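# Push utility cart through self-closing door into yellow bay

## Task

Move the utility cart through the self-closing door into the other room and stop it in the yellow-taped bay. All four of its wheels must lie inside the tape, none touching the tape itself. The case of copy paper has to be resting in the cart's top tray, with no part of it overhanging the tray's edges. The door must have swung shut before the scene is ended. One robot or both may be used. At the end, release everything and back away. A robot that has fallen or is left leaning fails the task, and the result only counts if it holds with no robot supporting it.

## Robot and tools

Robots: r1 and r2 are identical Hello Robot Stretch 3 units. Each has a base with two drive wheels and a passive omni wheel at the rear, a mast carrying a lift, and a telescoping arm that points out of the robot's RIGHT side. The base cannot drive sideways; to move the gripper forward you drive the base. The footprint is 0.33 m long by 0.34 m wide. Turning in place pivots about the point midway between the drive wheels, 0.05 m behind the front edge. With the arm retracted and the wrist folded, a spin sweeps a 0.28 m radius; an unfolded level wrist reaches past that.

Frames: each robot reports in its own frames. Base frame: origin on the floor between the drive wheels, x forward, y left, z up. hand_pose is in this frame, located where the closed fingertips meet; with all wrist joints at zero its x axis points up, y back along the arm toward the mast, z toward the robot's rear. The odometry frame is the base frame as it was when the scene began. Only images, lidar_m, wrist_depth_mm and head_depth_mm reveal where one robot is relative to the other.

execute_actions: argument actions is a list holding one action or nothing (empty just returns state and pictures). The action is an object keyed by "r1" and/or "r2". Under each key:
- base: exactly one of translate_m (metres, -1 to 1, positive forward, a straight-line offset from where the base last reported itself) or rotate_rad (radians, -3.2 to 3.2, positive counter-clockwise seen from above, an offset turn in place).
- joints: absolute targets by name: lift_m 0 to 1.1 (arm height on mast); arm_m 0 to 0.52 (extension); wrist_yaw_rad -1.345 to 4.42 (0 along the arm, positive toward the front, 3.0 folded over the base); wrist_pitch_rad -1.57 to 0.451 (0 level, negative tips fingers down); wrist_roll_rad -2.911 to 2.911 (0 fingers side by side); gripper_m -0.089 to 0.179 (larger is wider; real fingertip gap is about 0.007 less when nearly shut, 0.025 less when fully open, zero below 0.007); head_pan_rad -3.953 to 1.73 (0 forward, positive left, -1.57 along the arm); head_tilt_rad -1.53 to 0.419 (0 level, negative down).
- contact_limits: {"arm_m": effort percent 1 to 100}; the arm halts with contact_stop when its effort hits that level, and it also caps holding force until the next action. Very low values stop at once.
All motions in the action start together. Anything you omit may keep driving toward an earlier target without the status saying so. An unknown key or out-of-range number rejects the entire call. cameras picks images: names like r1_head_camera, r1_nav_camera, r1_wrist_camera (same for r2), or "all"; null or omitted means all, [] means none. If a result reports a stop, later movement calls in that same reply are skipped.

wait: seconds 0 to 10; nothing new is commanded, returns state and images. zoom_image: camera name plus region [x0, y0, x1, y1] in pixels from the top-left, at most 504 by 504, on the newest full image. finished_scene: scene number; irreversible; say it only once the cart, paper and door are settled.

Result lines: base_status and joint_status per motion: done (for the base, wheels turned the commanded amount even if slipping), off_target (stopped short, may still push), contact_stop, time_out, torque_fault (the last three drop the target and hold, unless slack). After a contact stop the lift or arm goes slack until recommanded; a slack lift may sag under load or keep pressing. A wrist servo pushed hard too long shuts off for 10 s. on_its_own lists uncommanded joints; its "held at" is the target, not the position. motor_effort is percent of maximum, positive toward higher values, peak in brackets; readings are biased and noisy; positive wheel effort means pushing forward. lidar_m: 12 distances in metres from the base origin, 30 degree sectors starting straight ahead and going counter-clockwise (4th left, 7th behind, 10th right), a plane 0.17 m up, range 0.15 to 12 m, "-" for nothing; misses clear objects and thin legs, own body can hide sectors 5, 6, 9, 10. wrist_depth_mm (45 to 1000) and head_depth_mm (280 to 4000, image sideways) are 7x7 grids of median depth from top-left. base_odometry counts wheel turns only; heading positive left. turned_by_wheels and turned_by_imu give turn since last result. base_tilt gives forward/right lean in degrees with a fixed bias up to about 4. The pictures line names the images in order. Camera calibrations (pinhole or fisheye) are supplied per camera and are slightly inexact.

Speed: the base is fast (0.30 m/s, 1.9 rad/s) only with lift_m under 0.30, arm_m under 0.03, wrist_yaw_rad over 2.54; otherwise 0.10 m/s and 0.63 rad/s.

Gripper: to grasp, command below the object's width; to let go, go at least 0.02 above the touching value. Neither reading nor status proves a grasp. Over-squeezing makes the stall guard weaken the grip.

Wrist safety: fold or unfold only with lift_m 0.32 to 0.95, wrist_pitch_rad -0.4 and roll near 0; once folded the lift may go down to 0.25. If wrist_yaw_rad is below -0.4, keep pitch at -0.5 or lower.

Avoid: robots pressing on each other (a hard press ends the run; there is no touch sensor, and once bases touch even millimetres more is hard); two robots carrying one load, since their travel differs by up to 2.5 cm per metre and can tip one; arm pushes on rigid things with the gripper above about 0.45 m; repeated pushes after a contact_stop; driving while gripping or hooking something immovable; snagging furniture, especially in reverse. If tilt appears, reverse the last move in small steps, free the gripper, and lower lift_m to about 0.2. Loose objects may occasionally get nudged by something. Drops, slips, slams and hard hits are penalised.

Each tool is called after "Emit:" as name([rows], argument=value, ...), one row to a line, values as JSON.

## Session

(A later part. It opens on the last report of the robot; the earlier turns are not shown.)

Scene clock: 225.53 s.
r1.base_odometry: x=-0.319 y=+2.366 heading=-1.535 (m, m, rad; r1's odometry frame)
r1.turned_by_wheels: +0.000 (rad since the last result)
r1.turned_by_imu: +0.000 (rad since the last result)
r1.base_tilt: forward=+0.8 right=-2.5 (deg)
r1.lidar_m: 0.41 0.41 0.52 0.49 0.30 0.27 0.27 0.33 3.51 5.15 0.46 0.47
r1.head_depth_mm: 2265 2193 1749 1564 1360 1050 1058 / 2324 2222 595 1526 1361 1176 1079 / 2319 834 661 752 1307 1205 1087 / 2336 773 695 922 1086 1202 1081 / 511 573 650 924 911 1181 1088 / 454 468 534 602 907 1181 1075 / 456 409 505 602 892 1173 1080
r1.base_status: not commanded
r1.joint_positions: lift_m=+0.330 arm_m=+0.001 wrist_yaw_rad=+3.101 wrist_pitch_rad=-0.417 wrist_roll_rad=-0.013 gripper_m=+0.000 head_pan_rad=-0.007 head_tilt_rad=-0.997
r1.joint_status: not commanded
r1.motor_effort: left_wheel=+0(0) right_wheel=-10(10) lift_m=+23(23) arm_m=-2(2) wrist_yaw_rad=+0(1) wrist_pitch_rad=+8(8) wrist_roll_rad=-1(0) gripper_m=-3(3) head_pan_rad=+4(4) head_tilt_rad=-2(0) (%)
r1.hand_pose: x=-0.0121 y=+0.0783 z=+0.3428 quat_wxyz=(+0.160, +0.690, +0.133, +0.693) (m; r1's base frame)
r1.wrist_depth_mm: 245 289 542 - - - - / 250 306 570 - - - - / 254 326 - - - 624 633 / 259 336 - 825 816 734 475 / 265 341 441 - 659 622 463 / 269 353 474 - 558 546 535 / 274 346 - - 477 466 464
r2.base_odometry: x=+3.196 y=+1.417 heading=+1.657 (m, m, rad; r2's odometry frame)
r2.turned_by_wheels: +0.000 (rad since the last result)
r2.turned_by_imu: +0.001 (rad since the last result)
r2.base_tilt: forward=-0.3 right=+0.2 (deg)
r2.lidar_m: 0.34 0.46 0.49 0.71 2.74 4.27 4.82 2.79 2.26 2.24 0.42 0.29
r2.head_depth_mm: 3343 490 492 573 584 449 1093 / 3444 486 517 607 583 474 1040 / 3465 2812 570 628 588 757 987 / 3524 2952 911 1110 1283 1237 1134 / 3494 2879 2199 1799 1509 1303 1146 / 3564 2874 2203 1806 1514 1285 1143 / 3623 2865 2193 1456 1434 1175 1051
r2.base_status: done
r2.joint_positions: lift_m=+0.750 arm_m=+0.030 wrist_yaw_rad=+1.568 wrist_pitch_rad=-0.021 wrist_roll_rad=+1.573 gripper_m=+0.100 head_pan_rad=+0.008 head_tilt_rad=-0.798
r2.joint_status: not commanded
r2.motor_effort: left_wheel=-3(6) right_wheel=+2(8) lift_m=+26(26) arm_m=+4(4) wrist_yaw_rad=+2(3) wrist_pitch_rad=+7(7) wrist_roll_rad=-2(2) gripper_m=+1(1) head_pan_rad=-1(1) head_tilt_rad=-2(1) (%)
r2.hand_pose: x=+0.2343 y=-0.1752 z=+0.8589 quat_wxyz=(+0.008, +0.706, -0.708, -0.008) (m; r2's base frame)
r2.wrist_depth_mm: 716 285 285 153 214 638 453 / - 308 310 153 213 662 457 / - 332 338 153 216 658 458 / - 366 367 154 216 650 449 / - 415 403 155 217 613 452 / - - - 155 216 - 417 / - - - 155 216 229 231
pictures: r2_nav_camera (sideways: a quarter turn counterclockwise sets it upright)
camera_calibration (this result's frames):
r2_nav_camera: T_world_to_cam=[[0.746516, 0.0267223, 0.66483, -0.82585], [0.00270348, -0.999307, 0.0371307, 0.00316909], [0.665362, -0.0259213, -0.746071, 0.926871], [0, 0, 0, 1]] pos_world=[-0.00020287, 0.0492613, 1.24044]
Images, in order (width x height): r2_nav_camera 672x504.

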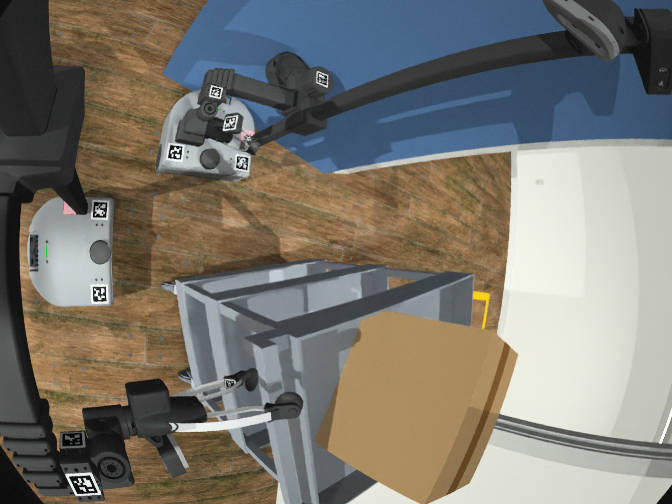

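Emit:
execute_actions([
  {"r2":{"base":{"translate_m":0.03}}},
], cameras=[])

Emit:
execute_actions([
  {"r2":{"joints":{"gripper_m":-0.03}}},
], cameras=[])

Emit:
execute_actions([
  {"r2":{"base":{"translate_m":-0.4}}},
], cameras=["r1_nav_camera","r2_nav_camera"])

Scene clock: 228.97 s.
r1.base_odometry: x=-0.319 y=+2.366 heading=-1.535 (m, m, rad; r1's odometry frame)
r1.turned_by_wheels: +0.000 (rad since the last result)
r1.turned_by_imu: +0.000 (rad since the last result)
r1.base_tilt: forward=+0.9 right=-2.4 (deg)
r1.lidar_m: 0.41 0.41 0.52 0.49 0.30 0.27 0.27 0.33 3.52 5.15 0.43 0.44
r1.head_depth_mm: 2286 2218 1700 1560 1354 1048 1058 / 2290 2255 609 1527 1359 1160 1078 / 2310 836 660 751 1307 1199 1080 / 2328 772 695 926 1087 1205 1085 / 511 573 652 925 907 1180 1081 / 456 468 532 600 909 1188 1079 / 455 410 505 602 889 1164 1076
r1.base_status: not commanded
r1.joint_positions: lift_m=+0.330 arm_m=+0.001 wrist_yaw_rad=+3.101 wrist_pitch_rad=-0.417 wrist_roll_rad=-0.013 gripper_m=+0.000 head_pan_rad=-0.007 head_tilt_rad=-0.997
r1.joint_status: not commanded
r1.motor_effort: left_wheel=-1(0) right_wheel=-11(10) lift_m=+23(23) arm_m=-2(2) wrist_yaw_rad=-1(1) wrist_pitch_rad=+8(8) wrist_roll_rad=+0(1) gripper_m=-4(3) head_pan_rad=+4(5) head_tilt_rad=-1(1) (%)
r1.hand_pose: x=-0.0121 y=+0.0783 z=+0.3428 quat_wxyz=(+0.160, +0.690, +0.133, +0.693) (m; r1's base frame)
r1.wrist_depth_mm: 246 289 544 - - - - / 251 307 580 - - - - / 254 327 - - - 622 633 / 259 337 - 825 823 735 476 / 264 344 440 - 653 626 461 / 269 353 473 - 562 542 535 / 274 344 - - 481 469 466
r2.base_odometry: x=+3.194 y=+1.447 heading=+1.657 (m, m, rad; r2's odometry frame)
r2.turned_by_wheels: +0.000 (rad since the last result)
r2.turned_by_imu: +0.000 (rad since the last result)
r2.base_tilt: forward=-0.2 right=+0.1 (deg)
r2.lidar_m: 0.33 0.44 0.44 0.70 2.74 4.25 4.84 2.80 2.27 2.25 0.38 0.26
r2.head_depth_mm: 3355 489 462 538 584 445 1019 / 3403 486 486 571 583 454 947 / 3523 2954 534 607 581 740 894 / 3492 2964 901 1085 1265 1233 1133 / 3543 2901 2219 1806 1500 1298 1143 / 3488 2892 2222 1781 1495 1302 1150 / 3628 2901 2194 1473 1446 1297 1042
r2.base_status: done
r2.joint_positions: lift_m=+0.750 arm_m=+0.030 wrist_yaw_rad=+1.568 wrist_pitch_rad=-0.021 wrist_roll_rad=+1.573 gripper_m=+0.100 head_pan_rad=+0.008 head_tilt_rad=-0.798
r2.joint_status: not commanded
r2.motor_effort: left_wheel=-4(7) right_wheel=+2(8) lift_m=+26(26) arm_m=+3(3) wrist_yaw_rad=+2(3) wrist_pitch_rad=+8(7) wrist_roll_rad=-1(2) gripper_m=+0(1) head_pan_rad=+0(0) head_tilt_rad=-1(2) (%)
r2.hand_pose: x=+0.2343 y=-0.1752 z=+0.8589 quat_wxyz=(+0.008, +0.706, -0.708, -0.008) (m; r2's base frame)
r2.wrist_depth_mm: 262 261 262 123 184 617 456 / - 280 282 124 184 629 452 / - 303 308 124 184 625 459 / - 336 339 124 186 626 455 / - 371 371 125 186 615 451 / - - - 125 185 - 431 / - - - 125 187 205 208
pictures: none
No camera images: the call's "cameras" was empty. Leave "cameras" out to get every camera's image.

Scene clock: 230.77 s.
r1.base_odometry: x=-0.319 y=+2.366 heading=-1.535 (m, m, rad; r1's odometry frame)
r1.turned_by_wheels: +0.000 (rad since the last result)
r1.turned_by_imu: +0.000 (rad since the last result)
r1.base_tilt: forward=+0.9 right=-2.5 (deg)
r1.lidar_m: 0.41 0.41 0.52 0.49 0.30 0.27 0.27 0.33 3.52 5.14 0.43 0.44
r1.head_depth_mm: 2272 2215 656 1553 1361 1054 1050 / 2329 2229 621 1518 1358 1159 1078 / 2313 834 642 755 1309 1200 1090 / 2284 774 695 928 1090 1204 1091 / 510 570 650 926 905 1181 1088 / 455 468 533 601 909 1184 1078 / 455 408 504 603 888 1165 1080
r1.base_status: not commanded
r1.joint_positions: lift_m=+0.330 arm_m=+0.001 wrist_yaw_rad=+3.101 wrist_pitch_rad=-0.417 wrist_roll_rad=-0.013 gripper_m=+0.000 head_pan_rad=-0.007 head_tilt_rad=-0.997
r1.joint_status: not commanded
r1.motor_effort: left_wheel=+0(0) right_wheel=-11(11) lift_m=+23(23) arm_m=-2(2) wrist_yaw_rad=-1(1) wrist_pitch_rad=+8(8) wrist_roll_rad=-1(1) gripper_m=-3(3) head_pan_rad=+5(5) head_tilt_rad=-1(1) (%)
r1.hand_pose: x=-0.0121 y=+0.0783 z=+0.3428 quat_wxyz=(+0.160, +0.690, +0.133, +0.693) (m; r1's base frame)
r1.wrist_depth_mm: 245 290 538 - - - - / 249 307 574 - - - - / 256 327 - - - 622 638 / 260 335 - 828 817 735 471 / 265 344 436 - 661 619 464 / 270 353 475 - 558 544 540 / 274 343 - - 484 468 462
r2.base_odometry: x=+3.194 y=+1.447 heading=+1.657 (m, m, rad; r2's odometry frame)
r2.turned_by_wheels: +0.000 (rad since the last result)
r2.turned_by_imu: +0.000 (rad since the last result)
r2.base_tilt: forward=-0.4 right=+0.1 (deg)
r2.lidar_m: 0.33 0.44 0.44 0.70 2.74 4.23 4.84 2.80 2.26 2.26 0.38 0.26
r2.head_depth_mm: 3378 490 462 537 584 429 1026 / 3409 487 483 570 583 453 950 / 3470 2936 534 604 580 743 892 / 3467 2870 907 1085 1263 1230 1132 / 3447 2949 2240 1797 1498 1309 1150 / 3584 2875 2215 1805 1500 1299 1145 / 3567 2865 2193 1472 1449 1293 1035
r2.base_status: not commanded
r2.joint_positions: lift_m=+0.750 arm_m=+0.030 wrist_yaw_rad=+1.568 wrist_pitch_rad=-0.032 wrist_roll_rad=+1.573 gripper_m=-0.029 head_pan_rad=+0.008 head_tilt_rad=-0.798
r2.joint_status: all done
r2.motor_effort: left_wheel=-4(4) right_wheel=-5(5) lift_m=+25(26) arm_m=+4(4) wrist_yaw_rad=+2(2) wrist_pitch_rad=+11(11) wrist_roll_rad=-2(2) gripper_m=-28(98) head_pan_rad=-1(0) head_tilt_rad=-2(2) (%)
r2.hand_pose: x=+0.2340 y=-0.1752 z=+0.8561 quat_wxyz=(+0.011, +0.706, -0.708, -0.012) (m; r2's base frame)
r2.wrist_depth_mm: 258 257 262 122 185 629 449 / 283 279 281 123 185 647 450 / - 302 307 123 185 653 451 / - 333 336 124 186 634 446 / - 373 374 124 185 604 451 / - - - 124 188 - 425 / - - - 125 187 204 207
pictures: none
No camera images: the call's "cameras" was empty. Leave "cameras" out to get every camera's image.

Scene clock: 236.10 s.
r1.base_odometry: x=-0.319 y=+2.366 heading=-1.535 (m, m, rad; r1's odometry frame)
r1.turned_by_wheels: +0.000 (rad since the last result)
r1.turned_by_imu: +0.001 (rad since the last result)
r1.base_tilt: forward=+0.9 right=-2.5 (deg)
r1.lidar_m: 0.36 0.36 3.59 0.49 0.30 0.27 0.27 0.33 3.50 0.81 0.64 0.40
r1.head_depth_mm: 454 458 546 923 1106 1197 1074 / 454 479 577 632 904 1204 1090 / 2253 520 621 599 909 1179 1087 / 2364 818 697 616 893 1162 1085 / 2267 799 695 586 890 1189 1086 / 1693 822 1625 1494 1342 1200 1078 / 1280 1346 1410 1462 1358 1196 1080
r1.base_status: not commanded
r1.joint_positions: lift_m=+0.330 arm_m=+0.001 wrist_yaw_rad=+3.101 wrist_pitch_rad=-0.417 wrist_roll_rad=-0.013 gripper_m=+0.000 head_pan_rad=-0.007 head_tilt_rad=-0.997
r1.joint_status: not commanded
r1.motor_effort: left_wheel=+0(1) right_wheel=-10(11) lift_m=+23(23) arm_m=-2(2) wrist_yaw_rad=+0(1) wrist_pitch_rad=+8(8) wrist_roll_rad=+0(1) gripper_m=-3(3) head_pan_rad=+5(5) head_tilt_rad=-1(1) (%)
r1.hand_pose: x=-0.0121 y=+0.0783 z=+0.3428 quat_wxyz=(+0.160, +0.690, +0.133, +0.693) (m; r1's base frame)
r1.wrist_depth_mm: 245 289 541 - - - - / 250 307 581 - - - - / 255 326 - - - - - / 260 336 - 823 803 803 790 / 265 344 437 - 657 638 631 / 269 353 479 - 556 546 536 / 276 346 - - 481 469 462
r2.base_odometry: x=+3.228 y=+1.049 heading=+1.657 (m, m, rad; r2's odometry frame)
r2.turned_by_wheels: +0.000 (rad since the last result)
r2.turned_by_imu: -0.001 (rad since the last result)
r2.base_tilt: forward=-0.5 right=+0.2 (deg)
r2.lidar_m: 0.37 0.78 0.88 2.55 2.80 4.34 4.46 2.72 2.21 2.19 0.38 0.27
r2.head_depth_mm: 3634 491 470 549 585 457 1025 / 3715 488 490 577 581 465 963 / 3796 2945 798 616 624 830 924 / 3760 2904 881 1098 1263 1254 1146 / 3766 2902 2231 1777 1518 1303 1150 / 3892 2899 2210 1791 1470 1297 1148 / 3878 1500 1513 1621 1260 1227 1143
r2.base_status: done
r2.joint_positions: lift_m=+0.750 arm_m=+0.030 wrist_yaw_rad=+1.464 wrist_pitch_rad=-0.032 wrist_roll_rad=+1.573 gripper_m=-0.022 head_pan_rad=+0.008 head_tilt_rad=-0.798
r2.joint_status: not commanded
r2.on_its_own: wrist_yaw_rad is held at +1.461, not at your +1.570, by its stall guard, which is not easing now; gripper_m is held at -0.023, not at your -0.030, by its stall guard, which is not easing now
r2.motor_effort: left_wheel=-3(13) right_wheel=-1(16) lift_m=+26(26) arm_m=+1(4) wrist_yaw_rad=-3(46) wrist_pitch_rad=+11(11) wrist_roll_rad=-2(2) gripper_m=-24(29) head_pan_rad=+1(1) head_tilt_rad=-1(2) (%)
r2.hand_pose: x=+0.2325 y=-0.2021 z=+0.8563 quat_wxyz=(+0.010, +0.668, -0.744, -0.012) (m; r2's base frame)
r2.wrist_depth_mm: 275 275 276 144 211 612 455 / - 286 292 141 206 657 446 / - 308 312 137 202 644 451 / - 329 333 135 197 646 448 / - 352 351 131 193 636 450 / - 378 376 128 189 634 440 / - - - 127 183 - 351
pictures: r1_nav_camera (sideways: a quarter turn counterclockwise sets it upright), r2_nav_camera (sideways: a quarter turn counterclockwise sets it upright)
camera_calibration (this result's frames):
r1_nav_camera: T_world_to_cam=[[0.823495, 0.00230177, 0.567319, -0.700954], [0.0131379, -0.999801, -0.0150139, 0.0731626], [0.567171, 0.0198172, -0.823361, 1.02751], [0, 0, 0, 1]] pos_world=[-0.00650075, 0.0543992, 1.24477]
r2_nav_camera: T_world_to_cam=[[0.746516, 0.026722, 0.664831, -0.82585], [0.00270309, -0.999307, 0.0371307, 0.0031691], [0.665362, -0.0259216, -0.746071, 0.926871], [0, 0, 0, 1]] pos_world=[-0.00020284, 0.0492613, 1.24044]
Images, in order (width x height): r1_nav_camera 672x504, r2_nav_camera 672x504.

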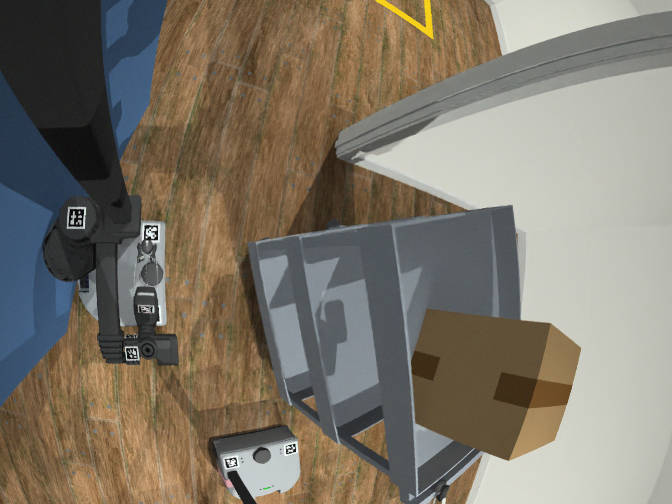

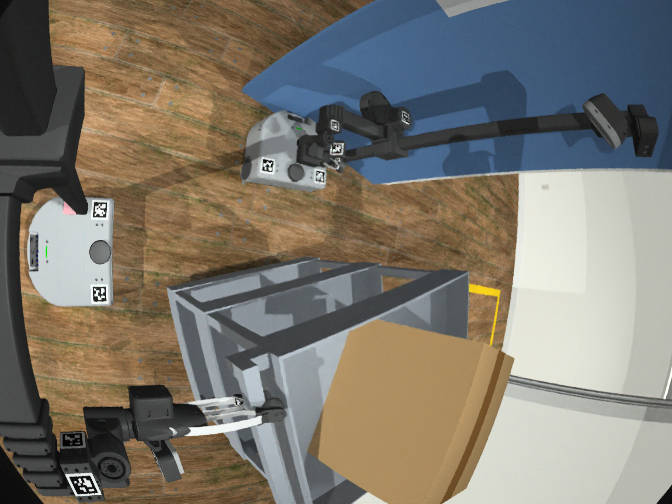

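Emit:
execute_actions([
  {"r2":{"joints":{"gripper_m":0.1}}},
], cameras=[])

Emit:
execute_actions([
  {"r2":{"base":{"translate_m":-0.12}}},
], cameras=[])

Emit:
execute_actions([
  {"r2":{"joints":{"arm_m":0.27,"wrist_yaw_rad":1.57}}},
], cameras=["r2_nav_camera","r2_wrist_camera","r1_nav_camera"])

Scene clock: 246.50 s.
r1.base_odometry: x=-0.319 y=+2.366 heading=-1.535 (m, m, rad; r1's odometry frame)
r1.turned_by_wheels: +0.000 (rad since the last result)
r1.turned_by_imu: +0.001 (rad since the last result)
r1.base_tilt: forward=+1.0 right=-2.4 (deg)
r1.lidar_m: 0.36 0.36 3.61 0.49 0.30 0.27 0.27 0.33 3.52 0.81 0.64 0.40
r1.head_depth_mm: 453 459 547 923 1095 1201 1077 / 456 480 575 630 904 1202 1085 / 2257 520 619 598 910 1186 1084 / 2409 819 694 617 886 1167 1086 / 2303 802 694 584 892 1184 1087 / 1679 816 1637 1493 1363 1207 1079 / 1291 1349 1413 1473 1357 1197 1075
r1.base_status: not commanded
r1.joint_positions: lift_m=+0.330 arm_m=+0.001 wrist_yaw_rad=+3.101 wrist_pitch_rad=-0.417 wrist_roll_rad=-0.013 gripper_m=+0.000 head_pan_rad=-0.007 head_tilt_rad=-0.997
r1.joint_status: not commanded
r1.motor_effort: left_wheel=-1(0) right_wheel=-9(10) lift_m=+23(23) arm_m=-3(2) wrist_yaw_rad=-1(1) wrist_pitch_rad=+8(8) wrist_roll_rad=-1(1) gripper_m=-4(4) head_pan_rad=+5(4) head_tilt_rad=-1(1) (%)
r1.hand_pose: x=-0.0121 y=+0.0783 z=+0.3428 quat_wxyz=(+0.160, +0.690, +0.133, +0.693) (m; r1's base frame)
r1.wrist_depth_mm: 246 289 537 - - - - / 250 307 575 - - - - / 256 326 - - - - - / 259 338 - 820 809 797 787 / 266 345 436 - 662 651 639 / 270 352 471 - 558 544 539 / 275 344 - - 482 468 467
r2.base_odometry: x=+3.228 y=+1.049 heading=+1.657 (m, m, rad; r2's odometry frame)
r2.turned_by_wheels: +0.000 (rad since the last result)
r2.turned_by_imu: +0.000 (rad since the last result)
r2.base_tilt: forward=-0.5 right=+0.3 (deg)
r2.lidar_m: 0.37 0.78 0.87 2.55 2.81 4.34 4.44 2.72 2.21 2.19 0.38 0.27
r2.head_depth_mm: 3704 491 471 549 585 459 1029 / 3735 486 490 579 583 464 959 / 3739 2929 800 616 625 831 922 / 3779 2990 881 1106 1260 1256 1149 / 3763 2905 2210 1793 1497 1298 1145 / 3735 2877 2186 1804 1471 1296 1151 / 3850 1500 1507 1604 1255 1218 1138
r2.base_status: not commanded
r2.joint_positions: lift_m=+0.750 arm_m=+0.030 wrist_yaw_rad=+1.463 wrist_pitch_rad=-0.024 wrist_roll_rad=+1.573 gripper_m=+0.100 head_pan_rad=+0.008 head_tilt_rad=-0.798
r2.joint_status: all done
r2.on_its_own: wrist_yaw_rad is held at +1.461, not at your +1.570, by its stall guard, which is not easing now
r2.motor_effort: left_wheel=-3(3) right_wheel=+4(5) lift_m=+26(26) arm_m=+0(0) wrist_yaw_rad=-2(4) wrist_pitch_rad=+8(11) wrist_roll_rad=-2(2) gripper_m=+0(95) head_pan_rad=+0(0) head_tilt_rad=-1(1) (%)
r2.hand_pose: x=+0.2327 y=-0.2024 z=+0.8581 quat_wxyz=(+0.008, +0.668, -0.744, -0.010) (m; r2's base frame)
r2.wrist_depth_mm: 277 276 279 144 210 611 458 / - 288 296 141 206 666 455 / - 309 312 138 202 661 455 / - 330 333 135 197 660 449 / - 352 351 132 193 654 455 / - 376 386 129 188 614 446 / - - - 127 185 - 352
pictures: none
No camera images: the call's "cameras" was empty. Leave "cameras" out to get every camera's image.

Scene clock: 249.03 s.
r1.base_odometry: x=-0.319 y=+2.366 heading=-1.535 (m, m, rad; r1's odometry frame)
r1.turned_by_wheels: +0.000 (rad since the last result)
r1.turned_by_imu: +0.000 (rad since the last result)
r1.base_tilt: forward=+0.9 right=-2.4 (deg)
r1.lidar_m: 0.36 0.36 3.60 0.49 0.30 0.27 0.27 0.33 3.51 0.93 0.64 0.40
r1.head_depth_mm: 453 458 548 925 1097 1197 1081 / 454 481 576 629 907 1200 1084 / 2268 519 622 599 906 1183 1085 / 2397 818 694 616 887 1159 1090 / 2286 806 693 585 891 1185 1083 / 1665 818 1633 1481 1363 1212 1073 / 1280 1354 1414 1467 1354 1203 1080
r1.base_status: not commanded
r1.joint_positions: lift_m=+0.330 arm_m=+0.001 wrist_yaw_rad=+3.101 wrist_pitch_rad=-0.417 wrist_roll_rad=-0.013 gripper_m=+0.000 head_pan_rad=-0.007 head_tilt_rad=-0.997
r1.joint_status: not commanded
r1.motor_effort: left_wheel=-1(0) right_wheel=-11(11) lift_m=+23(23) arm_m=-2(2) wrist_yaw_rad=-1(1) wrist_pitch_rad=+8(8) wrist_roll_rad=-1(1) gripper_m=-2(4) head_pan_rad=+4(4) head_tilt_rad=-1(1) (%)
r1.hand_pose: x=-0.0121 y=+0.0783 z=+0.3428 quat_wxyz=(+0.160, +0.690, +0.133, +0.693) (m; r1's base frame)
r1.wrist_depth_mm: 246 290 539 - - - - / 250 307 580 - - - - / 255 327 - - - - - / 259 337 - 816 811 805 783 / 264 345 437 - 653 652 637 / 270 356 478 - 558 545 534 / 275 344 - - 478 467 465
r2.base_odometry: x=+3.238 y=+0.929 heading=+1.657 (m, m, rad; r2's odometry frame)
r2.turned_by_wheels: +0.000 (rad since the last result)
r2.turned_by_imu: +0.000 (rad since the last result)
r2.base_tilt: forward=-0.4 right=+0.2 (deg)
r2.lidar_m: 0.42 0.89 0.95 2.57 2.81 4.36 4.33 2.70 2.19 2.17 0.59 0.38
r2.head_depth_mm: 1207 536 595 663 566 886 1161 / 3685 549 622 677 539 882 1139 / 3808 596 669 692 898 881 1113 / 3826 2789 946 1187 1354 1275 1150 / 3866 2892 2209 1795 1510 1306 1145 / - 2898 2213 1783 1474 1304 1143 / 3866 1485 1577 1287 1298 1298 1141
r2.base_status: done
r2.joint_positions: lift_m=+0.750 arm_m=+0.030 wrist_yaw_rad=+1.463 wrist_pitch_rad=-0.024 wrist_roll_rad=+1.573 gripper_m=+0.100 head_pan_rad=+0.008 head_tilt_rad=-0.798
r2.joint_status: not commanded
r2.on_its_own: wrist_yaw_rad is held at +1.461, not at your +1.570, by its stall guard, which is not easing now
r2.motor_effort: left_wheel=-3(11) right_wheel=+3(4) lift_m=+26(26) arm_m=+0(1) wrist_yaw_rad=-1(3) wrist_pitch_rad=+8(8) wrist_roll_rad=-2(2) gripper_m=+1(0) head_pan_rad=+0(0) head_tilt_rad=-2(1) (%)
r2.hand_pose: x=+0.2327 y=-0.2025 z=+0.8582 quat_wxyz=(+0.008, +0.668, -0.744, -0.010) (m; r2's base frame)
r2.wrist_depth_mm: - - - 334 - 611 455 / - 400 399 326 898 667 456 / - 434 425 320 924 647 455 / - - 453 313 905 647 454 / - - 473 307 885 649 458 / - - - 300 306 327 330 / - - - - - - -
pictures: none
No camera images: the call's "cameras" was empty. Leave "cameras" out to get every camera's image.

Scene clock: 252.03 s.
r1.base_odometry: x=-0.319 y=+2.366 heading=-1.535 (m, m, rad; r1's odometry frame)
r1.turned_by_wheels: +0.000 (rad since the last result)
r1.turned_by_imu: +0.000 (rad since the last result)
r1.base_tilt: forward=+0.8 right=-2.4 (deg)
r1.lidar_m: 0.36 0.36 3.59 0.49 0.30 0.27 0.27 0.33 3.52 0.93 0.64 0.40
r1.head_depth_mm: 454 458 546 922 1093 1201 1079 / 454 478 576 634 910 1204 1085 / 2270 521 620 598 907 1191 1083 / 2378 819 693 618 892 1156 1080 / 2272 806 695 586 886 1184 1086 / 1672 816 1627 1488 1370 1201 1083 / 1290 1355 1415 1464 1355 1200 1082
r1.base_status: not commanded
r1.joint_positions: lift_m=+0.330 arm_m=+0.001 wrist_yaw_rad=+3.101 wrist_pitch_rad=-0.417 wrist_roll_rad=-0.013 gripper_m=+0.000 head_pan_rad=-0.007 head_tilt_rad=-0.997
r1.joint_status: not commanded
r1.motor_effort: left_wheel=+0(1) right_wheel=-10(11) lift_m=+23(23) arm_m=-2(3) wrist_yaw_rad=+0(1) wrist_pitch_rad=+8(8) wrist_roll_rad=-1(0) gripper_m=-3(3) head_pan_rad=+5(5) head_tilt_rad=-1(1) (%)
r1.hand_pose: x=-0.0121 y=+0.0783 z=+0.3428 quat_wxyz=(+0.160, +0.690, +0.133, +0.693) (m; r1's base frame)
r1.wrist_depth_mm: 245 290 542 - - - - / 250 308 583 - - - - / 254 327 - - - - - / 261 338 - 823 798 798 794 / 263 345 440 - 656 651 637 / 269 351 473 - 560 542 536 / 274 342 - - 481 469 467
r2.base_odometry: x=+3.238 y=+0.929 heading=+1.657 (m, m, rad; r2's odometry frame)
r2.turned_by_wheels: +0.000 (rad since the last result)
r2.turned_by_imu: +0.000 (rad since the last result)
r2.base_tilt: forward=-0.6 right=+0.1 (deg)
r2.lidar_m: 0.42 0.89 0.95 2.57 2.82 4.36 4.33 2.69 2.19 2.17 0.59 0.38
r2.head_depth_mm: 1195 537 596 662 566 1070 1155 / 3721 549 620 676 541 881 1138 / 3806 596 669 694 895 880 1115 / 3811 2846 945 1181 1353 1283 1153 / 3892 2866 2227 1811 1518 1304 1144 / 3816 2852 2197 1789 1461 1300 1146 / 3934 1479 1583 1287 1297 1299 1148
r2.base_status: not commanded
r2.joint_positions: lift_m=+0.750 arm_m=+0.270 wrist_yaw_rad=+1.569 wrist_pitch_rad=-0.024 wrist_roll_rad=+1.573 gripper_m=+0.100 head_pan_rad=+0.008 head_tilt_rad=-0.798
r2.joint_status: all done
r2.motor_effort: left_wheel=-3(3) right_wheel=+3(3) lift_m=+26(26) arm_m=+4(3) wrist_yaw_rad=+2(3) wrist_pitch_rad=+8(8) wrist_roll_rad=-2(2) gripper_m=+1(1) head_pan_rad=+0(0) head_tilt_rad=-2(1) (%)
r2.hand_pose: x=+0.2342 y=-0.4150 z=+0.8583 quat_wxyz=(+0.008, +0.706, -0.708, -0.009) (m; r2's base frame)
r2.wrist_depth_mm: - - - - - - - / - - - 344 356 367 367 / - - - 342 902 612 454 / - - 462 341 948 670 455 / - 409 408 341 920 649 454 / - - 447 337 617 610 445 / - - 510 336 - 582 447
pictures: r1_nav_camera (sideways: a quarter turn counterclockwise sets it upright), r2_nav_camera (sideways: a quarter turn counterclockwise sets it upright), r2_wrist_camera
camera_calibration (this result's frames):
r1_nav_camera: T_world_to_cam=[[0.823495, 0.00230179, 0.567319, -0.700954], [0.0131379, -0.999801, -0.0150139, 0.0731626], [0.567171, 0.0198172, -0.823361, 1.02751], [0, 0, 0, 1]] pos_world=[-0.00650075, 0.0543992, 1.24477]
r2_nav_camera: T_world_to_cam=[[0.746516, 0.0267221, 0.664831, -0.82585], [0.00270314, -0.999307, 0.0371307, 0.0031691], [0.665362, -0.0259215, -0.746071, 0.926871], [0, 0, 0, 1]] pos_world=[-0.000202847, 0.0492613, 1.24044]
r2_wrist_camera: T_world_to_cam=[[-0.0335255, -0.019169, -0.999254, 0.857551], [-0.117014, 0.993015, -0.0151234, 0.501223], [0.992564, 0.11642, -0.0355344, 0.0114363], [0, 0, 0, 1]] pos_world=[0.0760486, -0.482615, 0.864897]
Images, in order (width x height): r1_nav_camera 672x504, r2_nav_camera 672x504, r2_wrist_camera 644x364.

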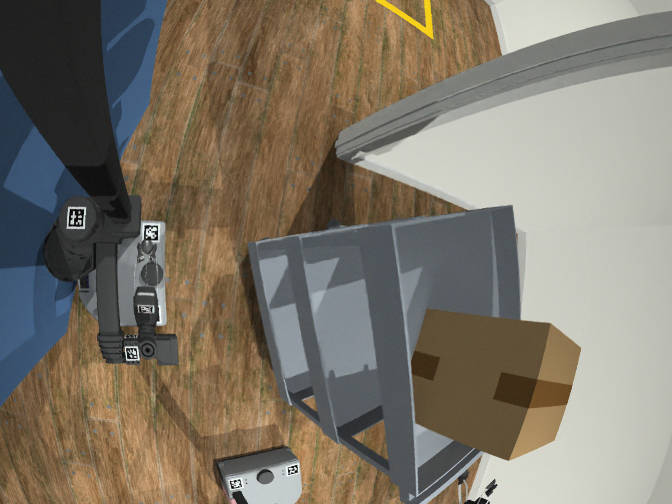

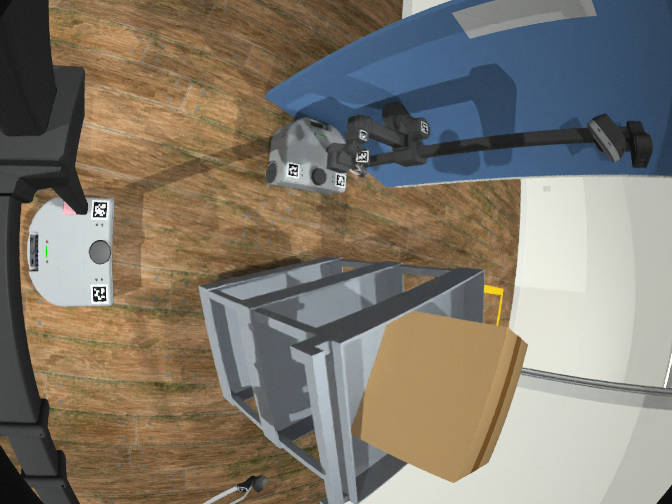

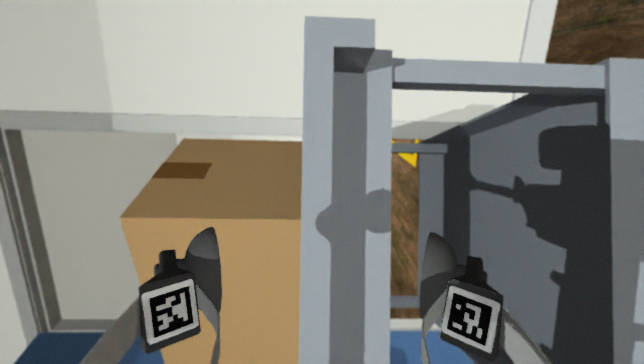

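Right end is at about y −0.62; extend more.

Emit:
execute_actions([
  {"r2":{"joints":{"arm_m":0.38},"base":{"translate_m":0.17}}},
], cameras=[])

Emit:
execute_actions([
  {"r2":{"base":{"translate_m":0.15}}},
], cameras=["r2_nav_camera","r1_nav_camera"])

Scene clock: 258.83 s.
r1.base_odometry: x=-0.319 y=+2.366 heading=-1.535 (m, m, rad; r1's odometry frame)
r1.turned_by_wheels: +0.000 (rad since the last result)
r1.turned_by_imu: +0.001 (rad since the last result)
r1.base_tilt: forward=+0.9 right=-2.4 (deg)
r1.lidar_m: 0.36 0.36 3.57 0.49 0.30 0.27 0.27 0.33 3.51 0.76 0.64 0.40
r1.head_depth_mm: 453 458 547 923 1101 1202 1077 / 455 480 577 631 902 1201 1093 / 2249 520 620 599 914 1179 1086 / 2359 818 694 620 891 1169 1089 / 2298 803 695 587 891 1190 1083 / 1673 818 1638 1493 1356 1197 1080 / 1288 1353 1412 1475 1347 1201 1075
r1.base_status: not commanded
r1.joint_positions: lift_m=+0.330 arm_m=+0.001 wrist_yaw_rad=+3.101 wrist_pitch_rad=-0.417 wrist_roll_rad=-0.013 gripper_m=+0.000 head_pan_rad=-0.007 head_tilt_rad=-0.997
r1.joint_status: not commanded
r1.motor_effort: left_wheel=+0(0) right_wheel=-11(10) lift_m=+23(23) arm_m=-2(2) wrist_yaw_rad=-1(0) wrist_pitch_rad=+8(8) wrist_roll_rad=+0(1) gripper_m=-3(3) head_pan_rad=+4(5) head_tilt_rad=-1(1) (%)
r1.hand_pose: x=-0.0121 y=+0.0783 z=+0.3428 quat_wxyz=(+0.160, +0.690, +0.133, +0.693) (m; r1's base frame)
r1.wrist_depth_mm: 246 290 536 - - - - / 248 308 577 - - - - / 255 326 - - - - - / 259 337 - 830 815 799 784 / 265 342 435 - 649 647 639 / 270 353 475 - 561 545 533 / 273 344 - - 481 468 461
r2.base_odometry: x=+3.224 y=+1.099 heading=+1.657 (m, m, rad; r2's odometry frame)
r2.turned_by_wheels: +0.000 (rad since the last result)
r2.turned_by_imu: +0.001 (rad since the last result)
r2.base_tilt: forward=-0.5 right=+0.0 (deg)
r2.lidar_m: 0.35 0.73 0.85 2.55 2.80 4.36 4.50 2.73 2.21 2.20 0.30 0.23
r2.head_depth_mm: 3570 488 419 490 559 504 399 / 3671 535 436 515 571 484 550 / 3654 2949 853 577 597 815 765 / 3708 2922 849 1053 1214 1235 1130 / 3783 2929 2235 1795 1516 1304 1147 / 3749 2900 2229 1790 1488 1296 1140 / 3821 2644 1481 1614 1259 1198 1140
r2.base_status: done
r2.joint_positions: lift_m=+0.750 arm_m=+0.380 wrist_yaw_rad=+1.569 wrist_pitch_rad=-0.024 wrist_roll_rad=+1.573 gripper_m=+0.100 head_pan_rad=+0.008 head_tilt_rad=-0.798
r2.joint_status: all done
r2.motor_effort: left_wheel=-3(6) right_wheel=+2(8) lift_m=+26(26) arm_m=+4(2) wrist_yaw_rad=+0(1) wrist_pitch_rad=+8(8) wrist_roll_rad=-2(2) gripper_m=+1(1) head_pan_rad=+0(0) head_tilt_rad=-1(2) (%)
r2.hand_pose: x=+0.2342 y=-0.5250 z=+0.8583 quat_wxyz=(+0.008, +0.706, -0.708, -0.009) (m; r2's base frame)
r2.wrist_depth_mm: 973 - - - - - - / - - - - - - - / - - - - - - - / - - - 135 135 - 904 / - - - 134 195 578 413 / - 351 358 133 194 610 457 / - 296 305 132 192 578 446
pictures: none
No camera images: the call's "cameras" was empty. Leave "cameras" out to get every camera's image.

Scene clock: 261.33 s.
r1.base_odometry: x=-0.319 y=+2.366 heading=-1.535 (m, m, rad; r1's odometry frame)
r1.turned_by_wheels: +0.000 (rad since the last result)
r1.turned_by_imu: +0.000 (rad since the last result)
r1.base_tilt: forward=+0.8 right=-2.5 (deg)
r1.lidar_m: 0.29 0.29 3.60 0.49 0.30 0.27 0.27 0.33 3.51 5.13 0.60 0.36
r1.head_depth_mm: 454 408 495 601 1117 1200 1078 / 453 418 507 585 905 1198 1087 / 455 428 522 591 871 1163 1085 / 2235 447 551 591 844 1144 1082 / 2299 797 694 592 829 1074 1083 / 1674 776 695 592 551 1198 1085 / 1278 1214 711 1328 1355 1205 1075
r1.base_status: not commanded
r1.joint_positions: lift_m=+0.330 arm_m=+0.001 wrist_yaw_rad=+3.101 wrist_pitch_rad=-0.417 wrist_roll_rad=-0.013 gripper_m=+0.000 head_pan_rad=-0.007 head_tilt_rad=-0.997
r1.joint_status: not commanded
r1.motor_effort: left_wheel=+0(0) right_wheel=-11(10) lift_m=+23(23) arm_m=-2(2) wrist_yaw_rad=+0(0) wrist_pitch_rad=+8(8) wrist_roll_rad=-1(1) gripper_m=-4(4) head_pan_rad=+5(5) head_tilt_rad=-1(1) (%)
r1.hand_pose: x=-0.0121 y=+0.0783 z=+0.3428 quat_wxyz=(+0.160, +0.690, +0.133, +0.693) (m; r1's base frame)
r1.wrist_depth_mm: 246 289 543 - - - - / 250 306 579 - - - - / 256 326 - - - - - / 260 336 - 824 820 799 779 / 264 345 435 - 657 640 627 / 269 353 470 - 556 539 536 / 275 343 - - 480 466 442
r2.base_odometry: x=+3.211 y=+1.248 heading=+1.656 (m, m, rad; r2's odometry frame)
r2.turned_by_wheels: -0.001 (rad since the last result)
r2.turned_by_imu: -0.002 (rad since the last result)
r2.base_tilt: forward=-0.5 right=+0.2 (deg)
r2.lidar_m: 0.28 0.60 0.77 2.52 2.76 4.28 4.64 2.76 2.24 2.22 0.17 0.18
r2.head_depth_mm: 3613 489 374 377 463 503 444 / 3548 488 373 386 477 503 445 / 3622 2959 803 636 505 532 729 / 3613 2946 797 690 899 862 1094 / 3700 2959 794 959 1406 1284 1140 / 3617 2873 2208 1788 1503 1300 1149 / 3702 2871 1506 1505 1498 1155 1104
r2.base_status: done
r2.joint_positions: lift_m=+0.750 arm_m=+0.380 wrist_yaw_rad=+1.565 wrist_pitch_rad=-0.032 wrist_roll_rad=+1.573 gripper_m=+0.100 head_pan_rad=+0.008 head_tilt_rad=-0.798
r2.joint_status: not commanded
r2.motor_effort: left_wheel=-13(29) right_wheel=+17(48) lift_m=+26(26) arm_m=+3(3) wrist_yaw_rad=+6(16) wrist_pitch_rad=+11(16) wrist_roll_rad=-2(2) gripper_m=+1(1) head_pan_rad=-1(1) head_tilt_rad=-2(2) (%)
r2.hand_pose: x=+0.2340 y=-0.5261 z=+0.8562 quat_wxyz=(+0.011, +0.705, -0.709, -0.012) (m; r2's base frame)
r2.wrist_depth_mm: 842 850 860 871 876 903 923 / 870 873 884 895 922 904 921 / 923 931 935 914 959 982 957 / - - - 125 127 - 945 / - - - 121 180 193 197 / - 405 392 117 175 605 438 / - 305 319 113 170 556 445
pictures: r1_nav_camera (sideways: a quarter turn counterclockwise sets it upright), r2_nav_camera (sideways: a quarter turn counterclockwise sets it upright)
camera_calibration (this result's frames):
r1_nav_camera: T_world_to_cam=[[0.823495, 0.00230177, 0.567319, -0.700954], [0.0131379, -0.999801, -0.0150139, 0.0731626], [0.567171, 0.0198172, -0.823361, 1.02751], [0, 0, 0, 1]] pos_world=[-0.00650076, 0.0543992, 1.24477]
r2_nav_camera: T_world_to_cam=[[0.746516, 0.0267223, 0.66483, -0.82585], [0.00270341, -0.999307, 0.0371307, 0.00316909], [0.665362, -0.0259214, -0.746071, 0.926871], [0, 0, 0, 1]] pos_world=[-0.000202867, 0.0492613, 1.24044]
Images, in order (width x height): r1_nav_camera 672x504, r2_nav_camera 672x504.

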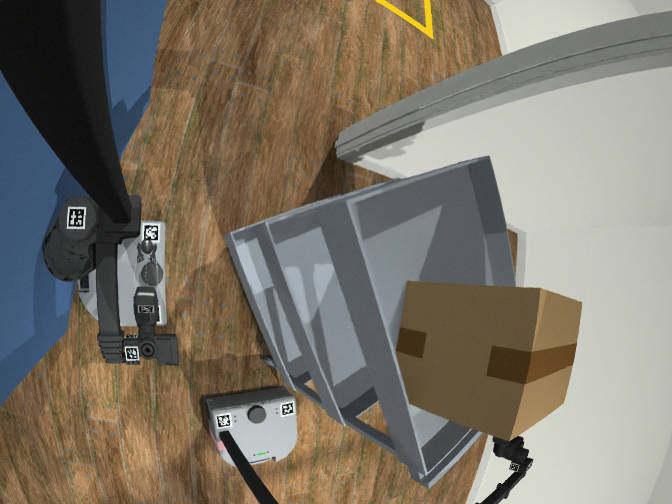

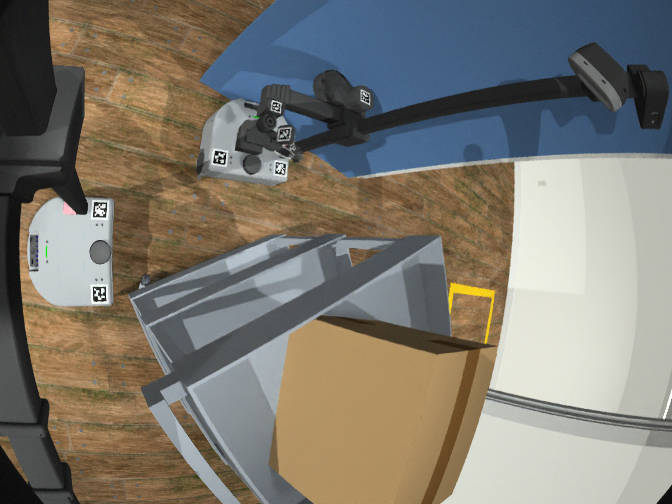

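Emit:
execute_actions([
  {"r2":{"base":{"translate_m":-0.27}}},
], cameras=[])

Emit:
execute_actions([
  {"r2":{"joints":{"arm_m":0.33,"wrist_yaw_rad":1.87}}},
], cameras=[])

Emit:
execute_actions([
  {"r2":{"base":{"translate_m":0.2}}},
], cameras=["r2_wrist_camera"])

Scene clock: 267.70 s.
r1.base_odometry: x=-0.319 y=+2.366 heading=-1.535 (m, m, rad; r1's odometry frame)
r1.turned_by_wheels: +0.000 (rad since the last result)
r1.turned_by_imu: +0.001 (rad since the last result)
r1.base_tilt: forward=+0.9 right=-2.6 (deg)
r1.lidar_m: 0.29 0.29 3.62 0.49 0.30 0.27 0.27 0.33 3.51 0.88 0.84 0.36
r1.head_depth_mm: 455 409 495 601 1111 1202 1081 / 454 418 507 584 904 1204 1081 / 455 428 521 590 872 1167 1085 / 2233 447 549 592 841 1148 1082 / 2300 793 694 591 825 1075 1092 / 1658 774 696 591 551 1200 1080 / 1278 1214 711 1361 1362 1195 1075
r1.base_status: not commanded
r1.joint_positions: lift_m=+0.330 arm_m=+0.001 wrist_yaw_rad=+3.101 wrist_pitch_rad=-0.417 wrist_roll_rad=-0.013 gripper_m=+0.000 head_pan_rad=-0.007 head_tilt_rad=-0.997
r1.joint_status: not commanded
r1.motor_effort: left_wheel=+0(1) right_wheel=-10(10) lift_m=+23(23) arm_m=-2(2) wrist_yaw_rad=-1(1) wrist_pitch_rad=+8(8) wrist_roll_rad=+0(1) gripper_m=-3(4) head_pan_rad=+5(5) head_tilt_rad=-1(0) (%)
r1.hand_pose: x=-0.0121 y=+0.0783 z=+0.3428 quat_wxyz=(+0.160, +0.690, +0.133, +0.693) (m; r1's base frame)
r1.wrist_depth_mm: 246 290 535 - - - - / 250 306 578 - - - - / 255 326 - - - - - / 259 337 - 817 814 800 779 / 265 346 435 - 663 648 636 / 269 351 472 - 558 542 535 / 273 342 - - 485 472 440
r2.base_odometry: x=+3.234 y=+0.979 heading=+1.656 (m, m, rad; r2's odometry frame)
r2.turned_by_wheels: +0.000 (rad since the last result)
r2.turned_by_imu: +0.000 (rad since the last result)
r2.base_tilt: forward=-0.3 right=+0.1 (deg)
r2.lidar_m: 0.45 0.84 0.92 2.56 2.81 4.35 4.38 2.71 2.19 2.18 0.72 0.40
r2.head_depth_mm: 1149 549 622 680 611 1186 1167 / 3714 557 634 693 568 1066 1154 / 3817 565 646 670 939 928 1133 / 3821 1004 832 1110 1250 1259 1146 / 3898 2928 1175 1657 1478 1309 1145 / 3869 2881 2226 1781 1473 1294 1142 / 3806 1492 1556 1570 1266 1272 1135
r2.base_status: done
r2.joint_positions: lift_m=+0.750 arm_m=+0.380 wrist_yaw_rad=+1.568 wrist_pitch_rad=-0.024 wrist_roll_rad=+1.573 gripper_m=+0.100 head_pan_rad=+0.008 head_tilt_rad=-0.798
r2.joint_status: not commanded
r2.motor_effort: left_wheel=-1(18) right_wheel=+1(11) lift_m=+26(26) arm_m=+3(3) wrist_yaw_rad=+2(6) wrist_pitch_rad=+8(11) wrist_roll_rad=-2(2) gripper_m=+0(0) head_pan_rad=+0(1) head_tilt_rad=-2(2) (%)
r2.hand_pose: x=+0.2342 y=-0.5253 z=+0.8582 quat_wxyz=(+0.008, +0.706, -0.708, -0.009) (m; r2's base frame)
r2.wrist_depth_mm: - - - - - - - / - - - - - - - / - - - - - - - / - - - 443 476 471 463 / - - 627 430 - 656 443 / - - 476 415 - 608 429 / - - 486 400 954 578 426
pictures: none
No camera images: the call's "cameras" was empty. Leave "cameras" out to get every camera's image.

Scene clock: 269.17 s.
r1.base_odometry: x=-0.319 y=+2.366 heading=-1.535 (m, m, rad; r1's odometry frame)
r1.turned_by_wheels: +0.000 (rad since the last result)
r1.turned_by_imu: +0.000 (rad since the last result)
r1.base_tilt: forward=+0.9 right=-2.5 (deg)
r1.lidar_m: 0.29 0.29 3.60 0.49 0.30 0.27 0.27 0.33 3.50 0.88 0.84 0.36
r1.head_depth_mm: 454 409 494 603 1107 1204 1082 / 453 418 508 583 908 1206 1083 / 455 428 521 592 876 1156 1088 / 2234 448 552 592 844 1144 1083 / 2278 797 694 592 826 1086 1078 / 1678 774 695 591 551 1203 1084 / 1281 1213 711 1363 1357 1200 1077
r1.base_status: not commanded
r1.joint_positions: lift_m=+0.330 arm_m=+0.001 wrist_yaw_rad=+3.101 wrist_pitch_rad=-0.417 wrist_roll_rad=-0.013 gripper_m=+0.000 head_pan_rad=-0.007 head_tilt_rad=-0.997
r1.joint_status: not commanded
r1.motor_effort: left_wheel=+0(0) right_wheel=-10(10) lift_m=+23(23) arm_m=-2(2) wrist_yaw_rad=-1(1) wrist_pitch_rad=+8(8) wrist_roll_rad=-1(1) gripper_m=-3(3) head_pan_rad=+5(5) head_tilt_rad=-1(1) (%)
r1.hand_pose: x=-0.0121 y=+0.0783 z=+0.3428 quat_wxyz=(+0.160, +0.690, +0.133, +0.693) (m; r1's base frame)
r1.wrist_depth_mm: 245 289 543 - - - - / 250 308 584 - - - - / 255 328 - - - - - / 260 338 - 825 815 797 785 / 264 345 435 - 655 648 642 / 269 353 472 - 558 538 533 / 274 343 - - 480 469 442
r2.base_odometry: x=+3.234 y=+0.979 heading=+1.656 (m, m, rad; r2's odometry frame)
r2.turned_by_wheels: +0.000 (rad since the last result)
r2.turned_by_imu: +0.000 (rad since the last result)
r2.base_tilt: forward=-0.4 right=+0.2 (deg)
r2.lidar_m: 0.45 0.84 0.92 2.57 2.81 4.35 4.38 2.72 2.20 2.18 0.72 0.40
r2.head_depth_mm: 1151 547 621 682 610 1182 1166 / 3607 557 631 695 568 1059 1155 / 3739 567 646 673 942 925 1139 / 3802 1012 835 1109 1262 1253 1154 / 3870 2896 1178 1658 1467 1303 1152 / 3830 2848 2210 1783 1474 1300 1147 / 3857 1480 1556 1584 1264 1263 1141
r2.base_status: not commanded
r2.joint_positions: lift_m=+0.750 arm_m=+0.330 wrist_yaw_rad=+1.869 wrist_pitch_rad=-0.024 wrist_roll_rad=+1.573 gripper_m=+0.100 head_pan_rad=+0.008 head_tilt_rad=-0.798
r2.joint_status: all done
r2.motor_effort: left_wheel=-1(1) right_wheel=+1(1) lift_m=+25(26) arm_m=-4(4) wrist_yaw_rad=+2(5) wrist_pitch_rad=+8(8) wrist_roll_rad=-2(2) gripper_m=+0(0) head_pan_rad=+0(0) head_tilt_rad=-1(2) (%)
r2.hand_pose: x=+0.2230 y=-0.4003 z=+0.8582 quat_wxyz=(+0.010, +0.804, -0.594, -0.008) (m; r2's base frame)
r2.wrist_depth_mm: - - - 377 - 591 393 / - - 589 379 - 661 402 / - - 456 388 - 670 406 / - - 484 389 - 661 405 / - - 529 399 - 642 410 / - - - 399 - 567 417 / - - - 404 425 526 420
pictures: none
No camera images: the call's "cameras" was empty. Leave "cameras" out to get every camera's image.

Scene clock: 272.63 s.
r1.base_odometry: x=-0.319 y=+2.366 heading=-1.535 (m, m, rad; r1's odometry frame)
r1.turned_by_wheels: +0.000 (rad since the last result)
r1.turned_by_imu: +0.000 (rad since the last result)
r1.base_tilt: forward=+0.9 right=-2.5 (deg)
r1.lidar_m: 0.29 0.29 3.58 0.49 0.30 0.27 0.27 0.33 3.51 5.14 0.66 0.36
r1.head_depth_mm: 455 409 495 602 1112 1200 1083 / 454 417 508 584 905 1197 1084 / 455 428 522 589 871 1167 1078 / 2223 447 551 591 840 1145 1089 / 2302 794 696 593 831 1088 1082 / 1685 776 695 589 551 1203 1077 / 1283 1212 711 1364 1353 1206 1081
r1.base_status: not commanded
r1.joint_positions: lift_m=+0.330 arm_m=+0.001 wrist_yaw_rad=+3.101 wrist_pitch_rad=-0.417 wrist_roll_rad=-0.013 gripper_m=+0.000 head_pan_rad=-0.007 head_tilt_rad=-0.997
r1.joint_status: not commanded
r1.motor_effort: left_wheel=+0(1) right_wheel=-10(10) lift_m=+23(23) arm_m=-2(2) wrist_yaw_rad=-1(1) wrist_pitch_rad=+8(8) wrist_roll_rad=-1(0) gripper_m=-3(4) head_pan_rad=+5(5) head_tilt_rad=-1(1) (%)
r1.hand_pose: x=-0.0121 y=+0.0783 z=+0.3428 quat_wxyz=(+0.160, +0.690, +0.133, +0.693) (m; r1's base frame)
r1.wrist_depth_mm: 246 290 541 - - - - / 251 308 574 - - - - / 255 326 - - - - - / 259 335 - 828 805 798 774 / 265 345 436 - 664 650 640 / 269 352 473 - 555 544 534 / 274 344 - - 482 470 440
r2.base_odometry: x=+3.217 y=+1.178 heading=+1.656 (m, m, rad; r2's odometry frame)
r2.turned_by_wheels: +0.000 (rad since the last result)
r2.turned_by_imu: +0.001 (rad since the last result)
r2.base_tilt: forward=-0.3 right=+0.2 (deg)
r2.lidar_m: 0.33 0.66 0.80 2.53 2.78 4.28 4.58 2.75 2.22 2.21 0.27 0.22
r2.head_depth_mm: 3656 490 405 469 557 503 409 / 3560 487 414 481 558 482 611 / 3641 2794 798 522 551 815 768 / 3650 2923 821 687 936 1113 1128 / 3625 2905 827 1075 1444 1297 1145 / 3682 2865 2201 1800 1496 1300 1142 / 3793 2753 1493 1570 1291 1164 1141
r2.base_status: done
r2.joint_positions: lift_m=+0.750 arm_m=+0.330 wrist_yaw_rad=+1.869 wrist_pitch_rad=-0.024 wrist_roll_rad=+1.573 gripper_m=+0.100 head_pan_rad=+0.008 head_tilt_rad=-0.798
r2.joint_status: not commanded
r2.motor_effort: left_wheel=-1(5) right_wheel=+1(7) lift_m=+26(25) arm_m=-3(4) wrist_yaw_rad=+3(2) wrist_pitch_rad=+8(8) wrist_roll_rad=-2(2) gripper_m=+0(1) head_pan_rad=+0(1) head_tilt_rad=-1(1) (%)
r2.hand_pose: x=+0.2230 y=-0.4003 z=+0.8582 quat_wxyz=(+0.010, +0.804, -0.594, -0.008) (m; r2's base frame)
r2.wrist_depth_mm: - 929 892 139 200 933 902 / - - - 141 201 643 442 / - 348 356 143 204 655 451 / 298 279 286 145 206 648 447 / 288 276 277 147 208 650 450 / - 312 320 148 211 605 448 / - 380 374 149 214 569 446
pictures: r2_wrist_camera
camera_calibration (this result's frames):
r2_wrist_camera: T_world_to_cam=[[-0.0268274, -0.0283502, -0.999238, 0.85215], [-0.404931, 0.914223, -0.0150667, 0.517935], [0.913954, 0.404218, -0.0360061, 0.154057], [0, 0, 0, 1]] pos_world=[0.0917878, -0.511622, 0.864851]
Images, in order (width x height): r2_wrist_camera 644x364.

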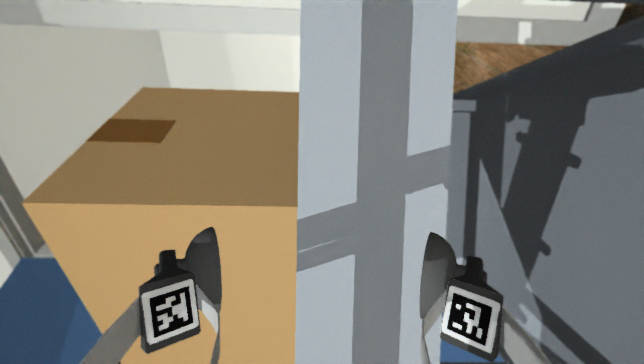

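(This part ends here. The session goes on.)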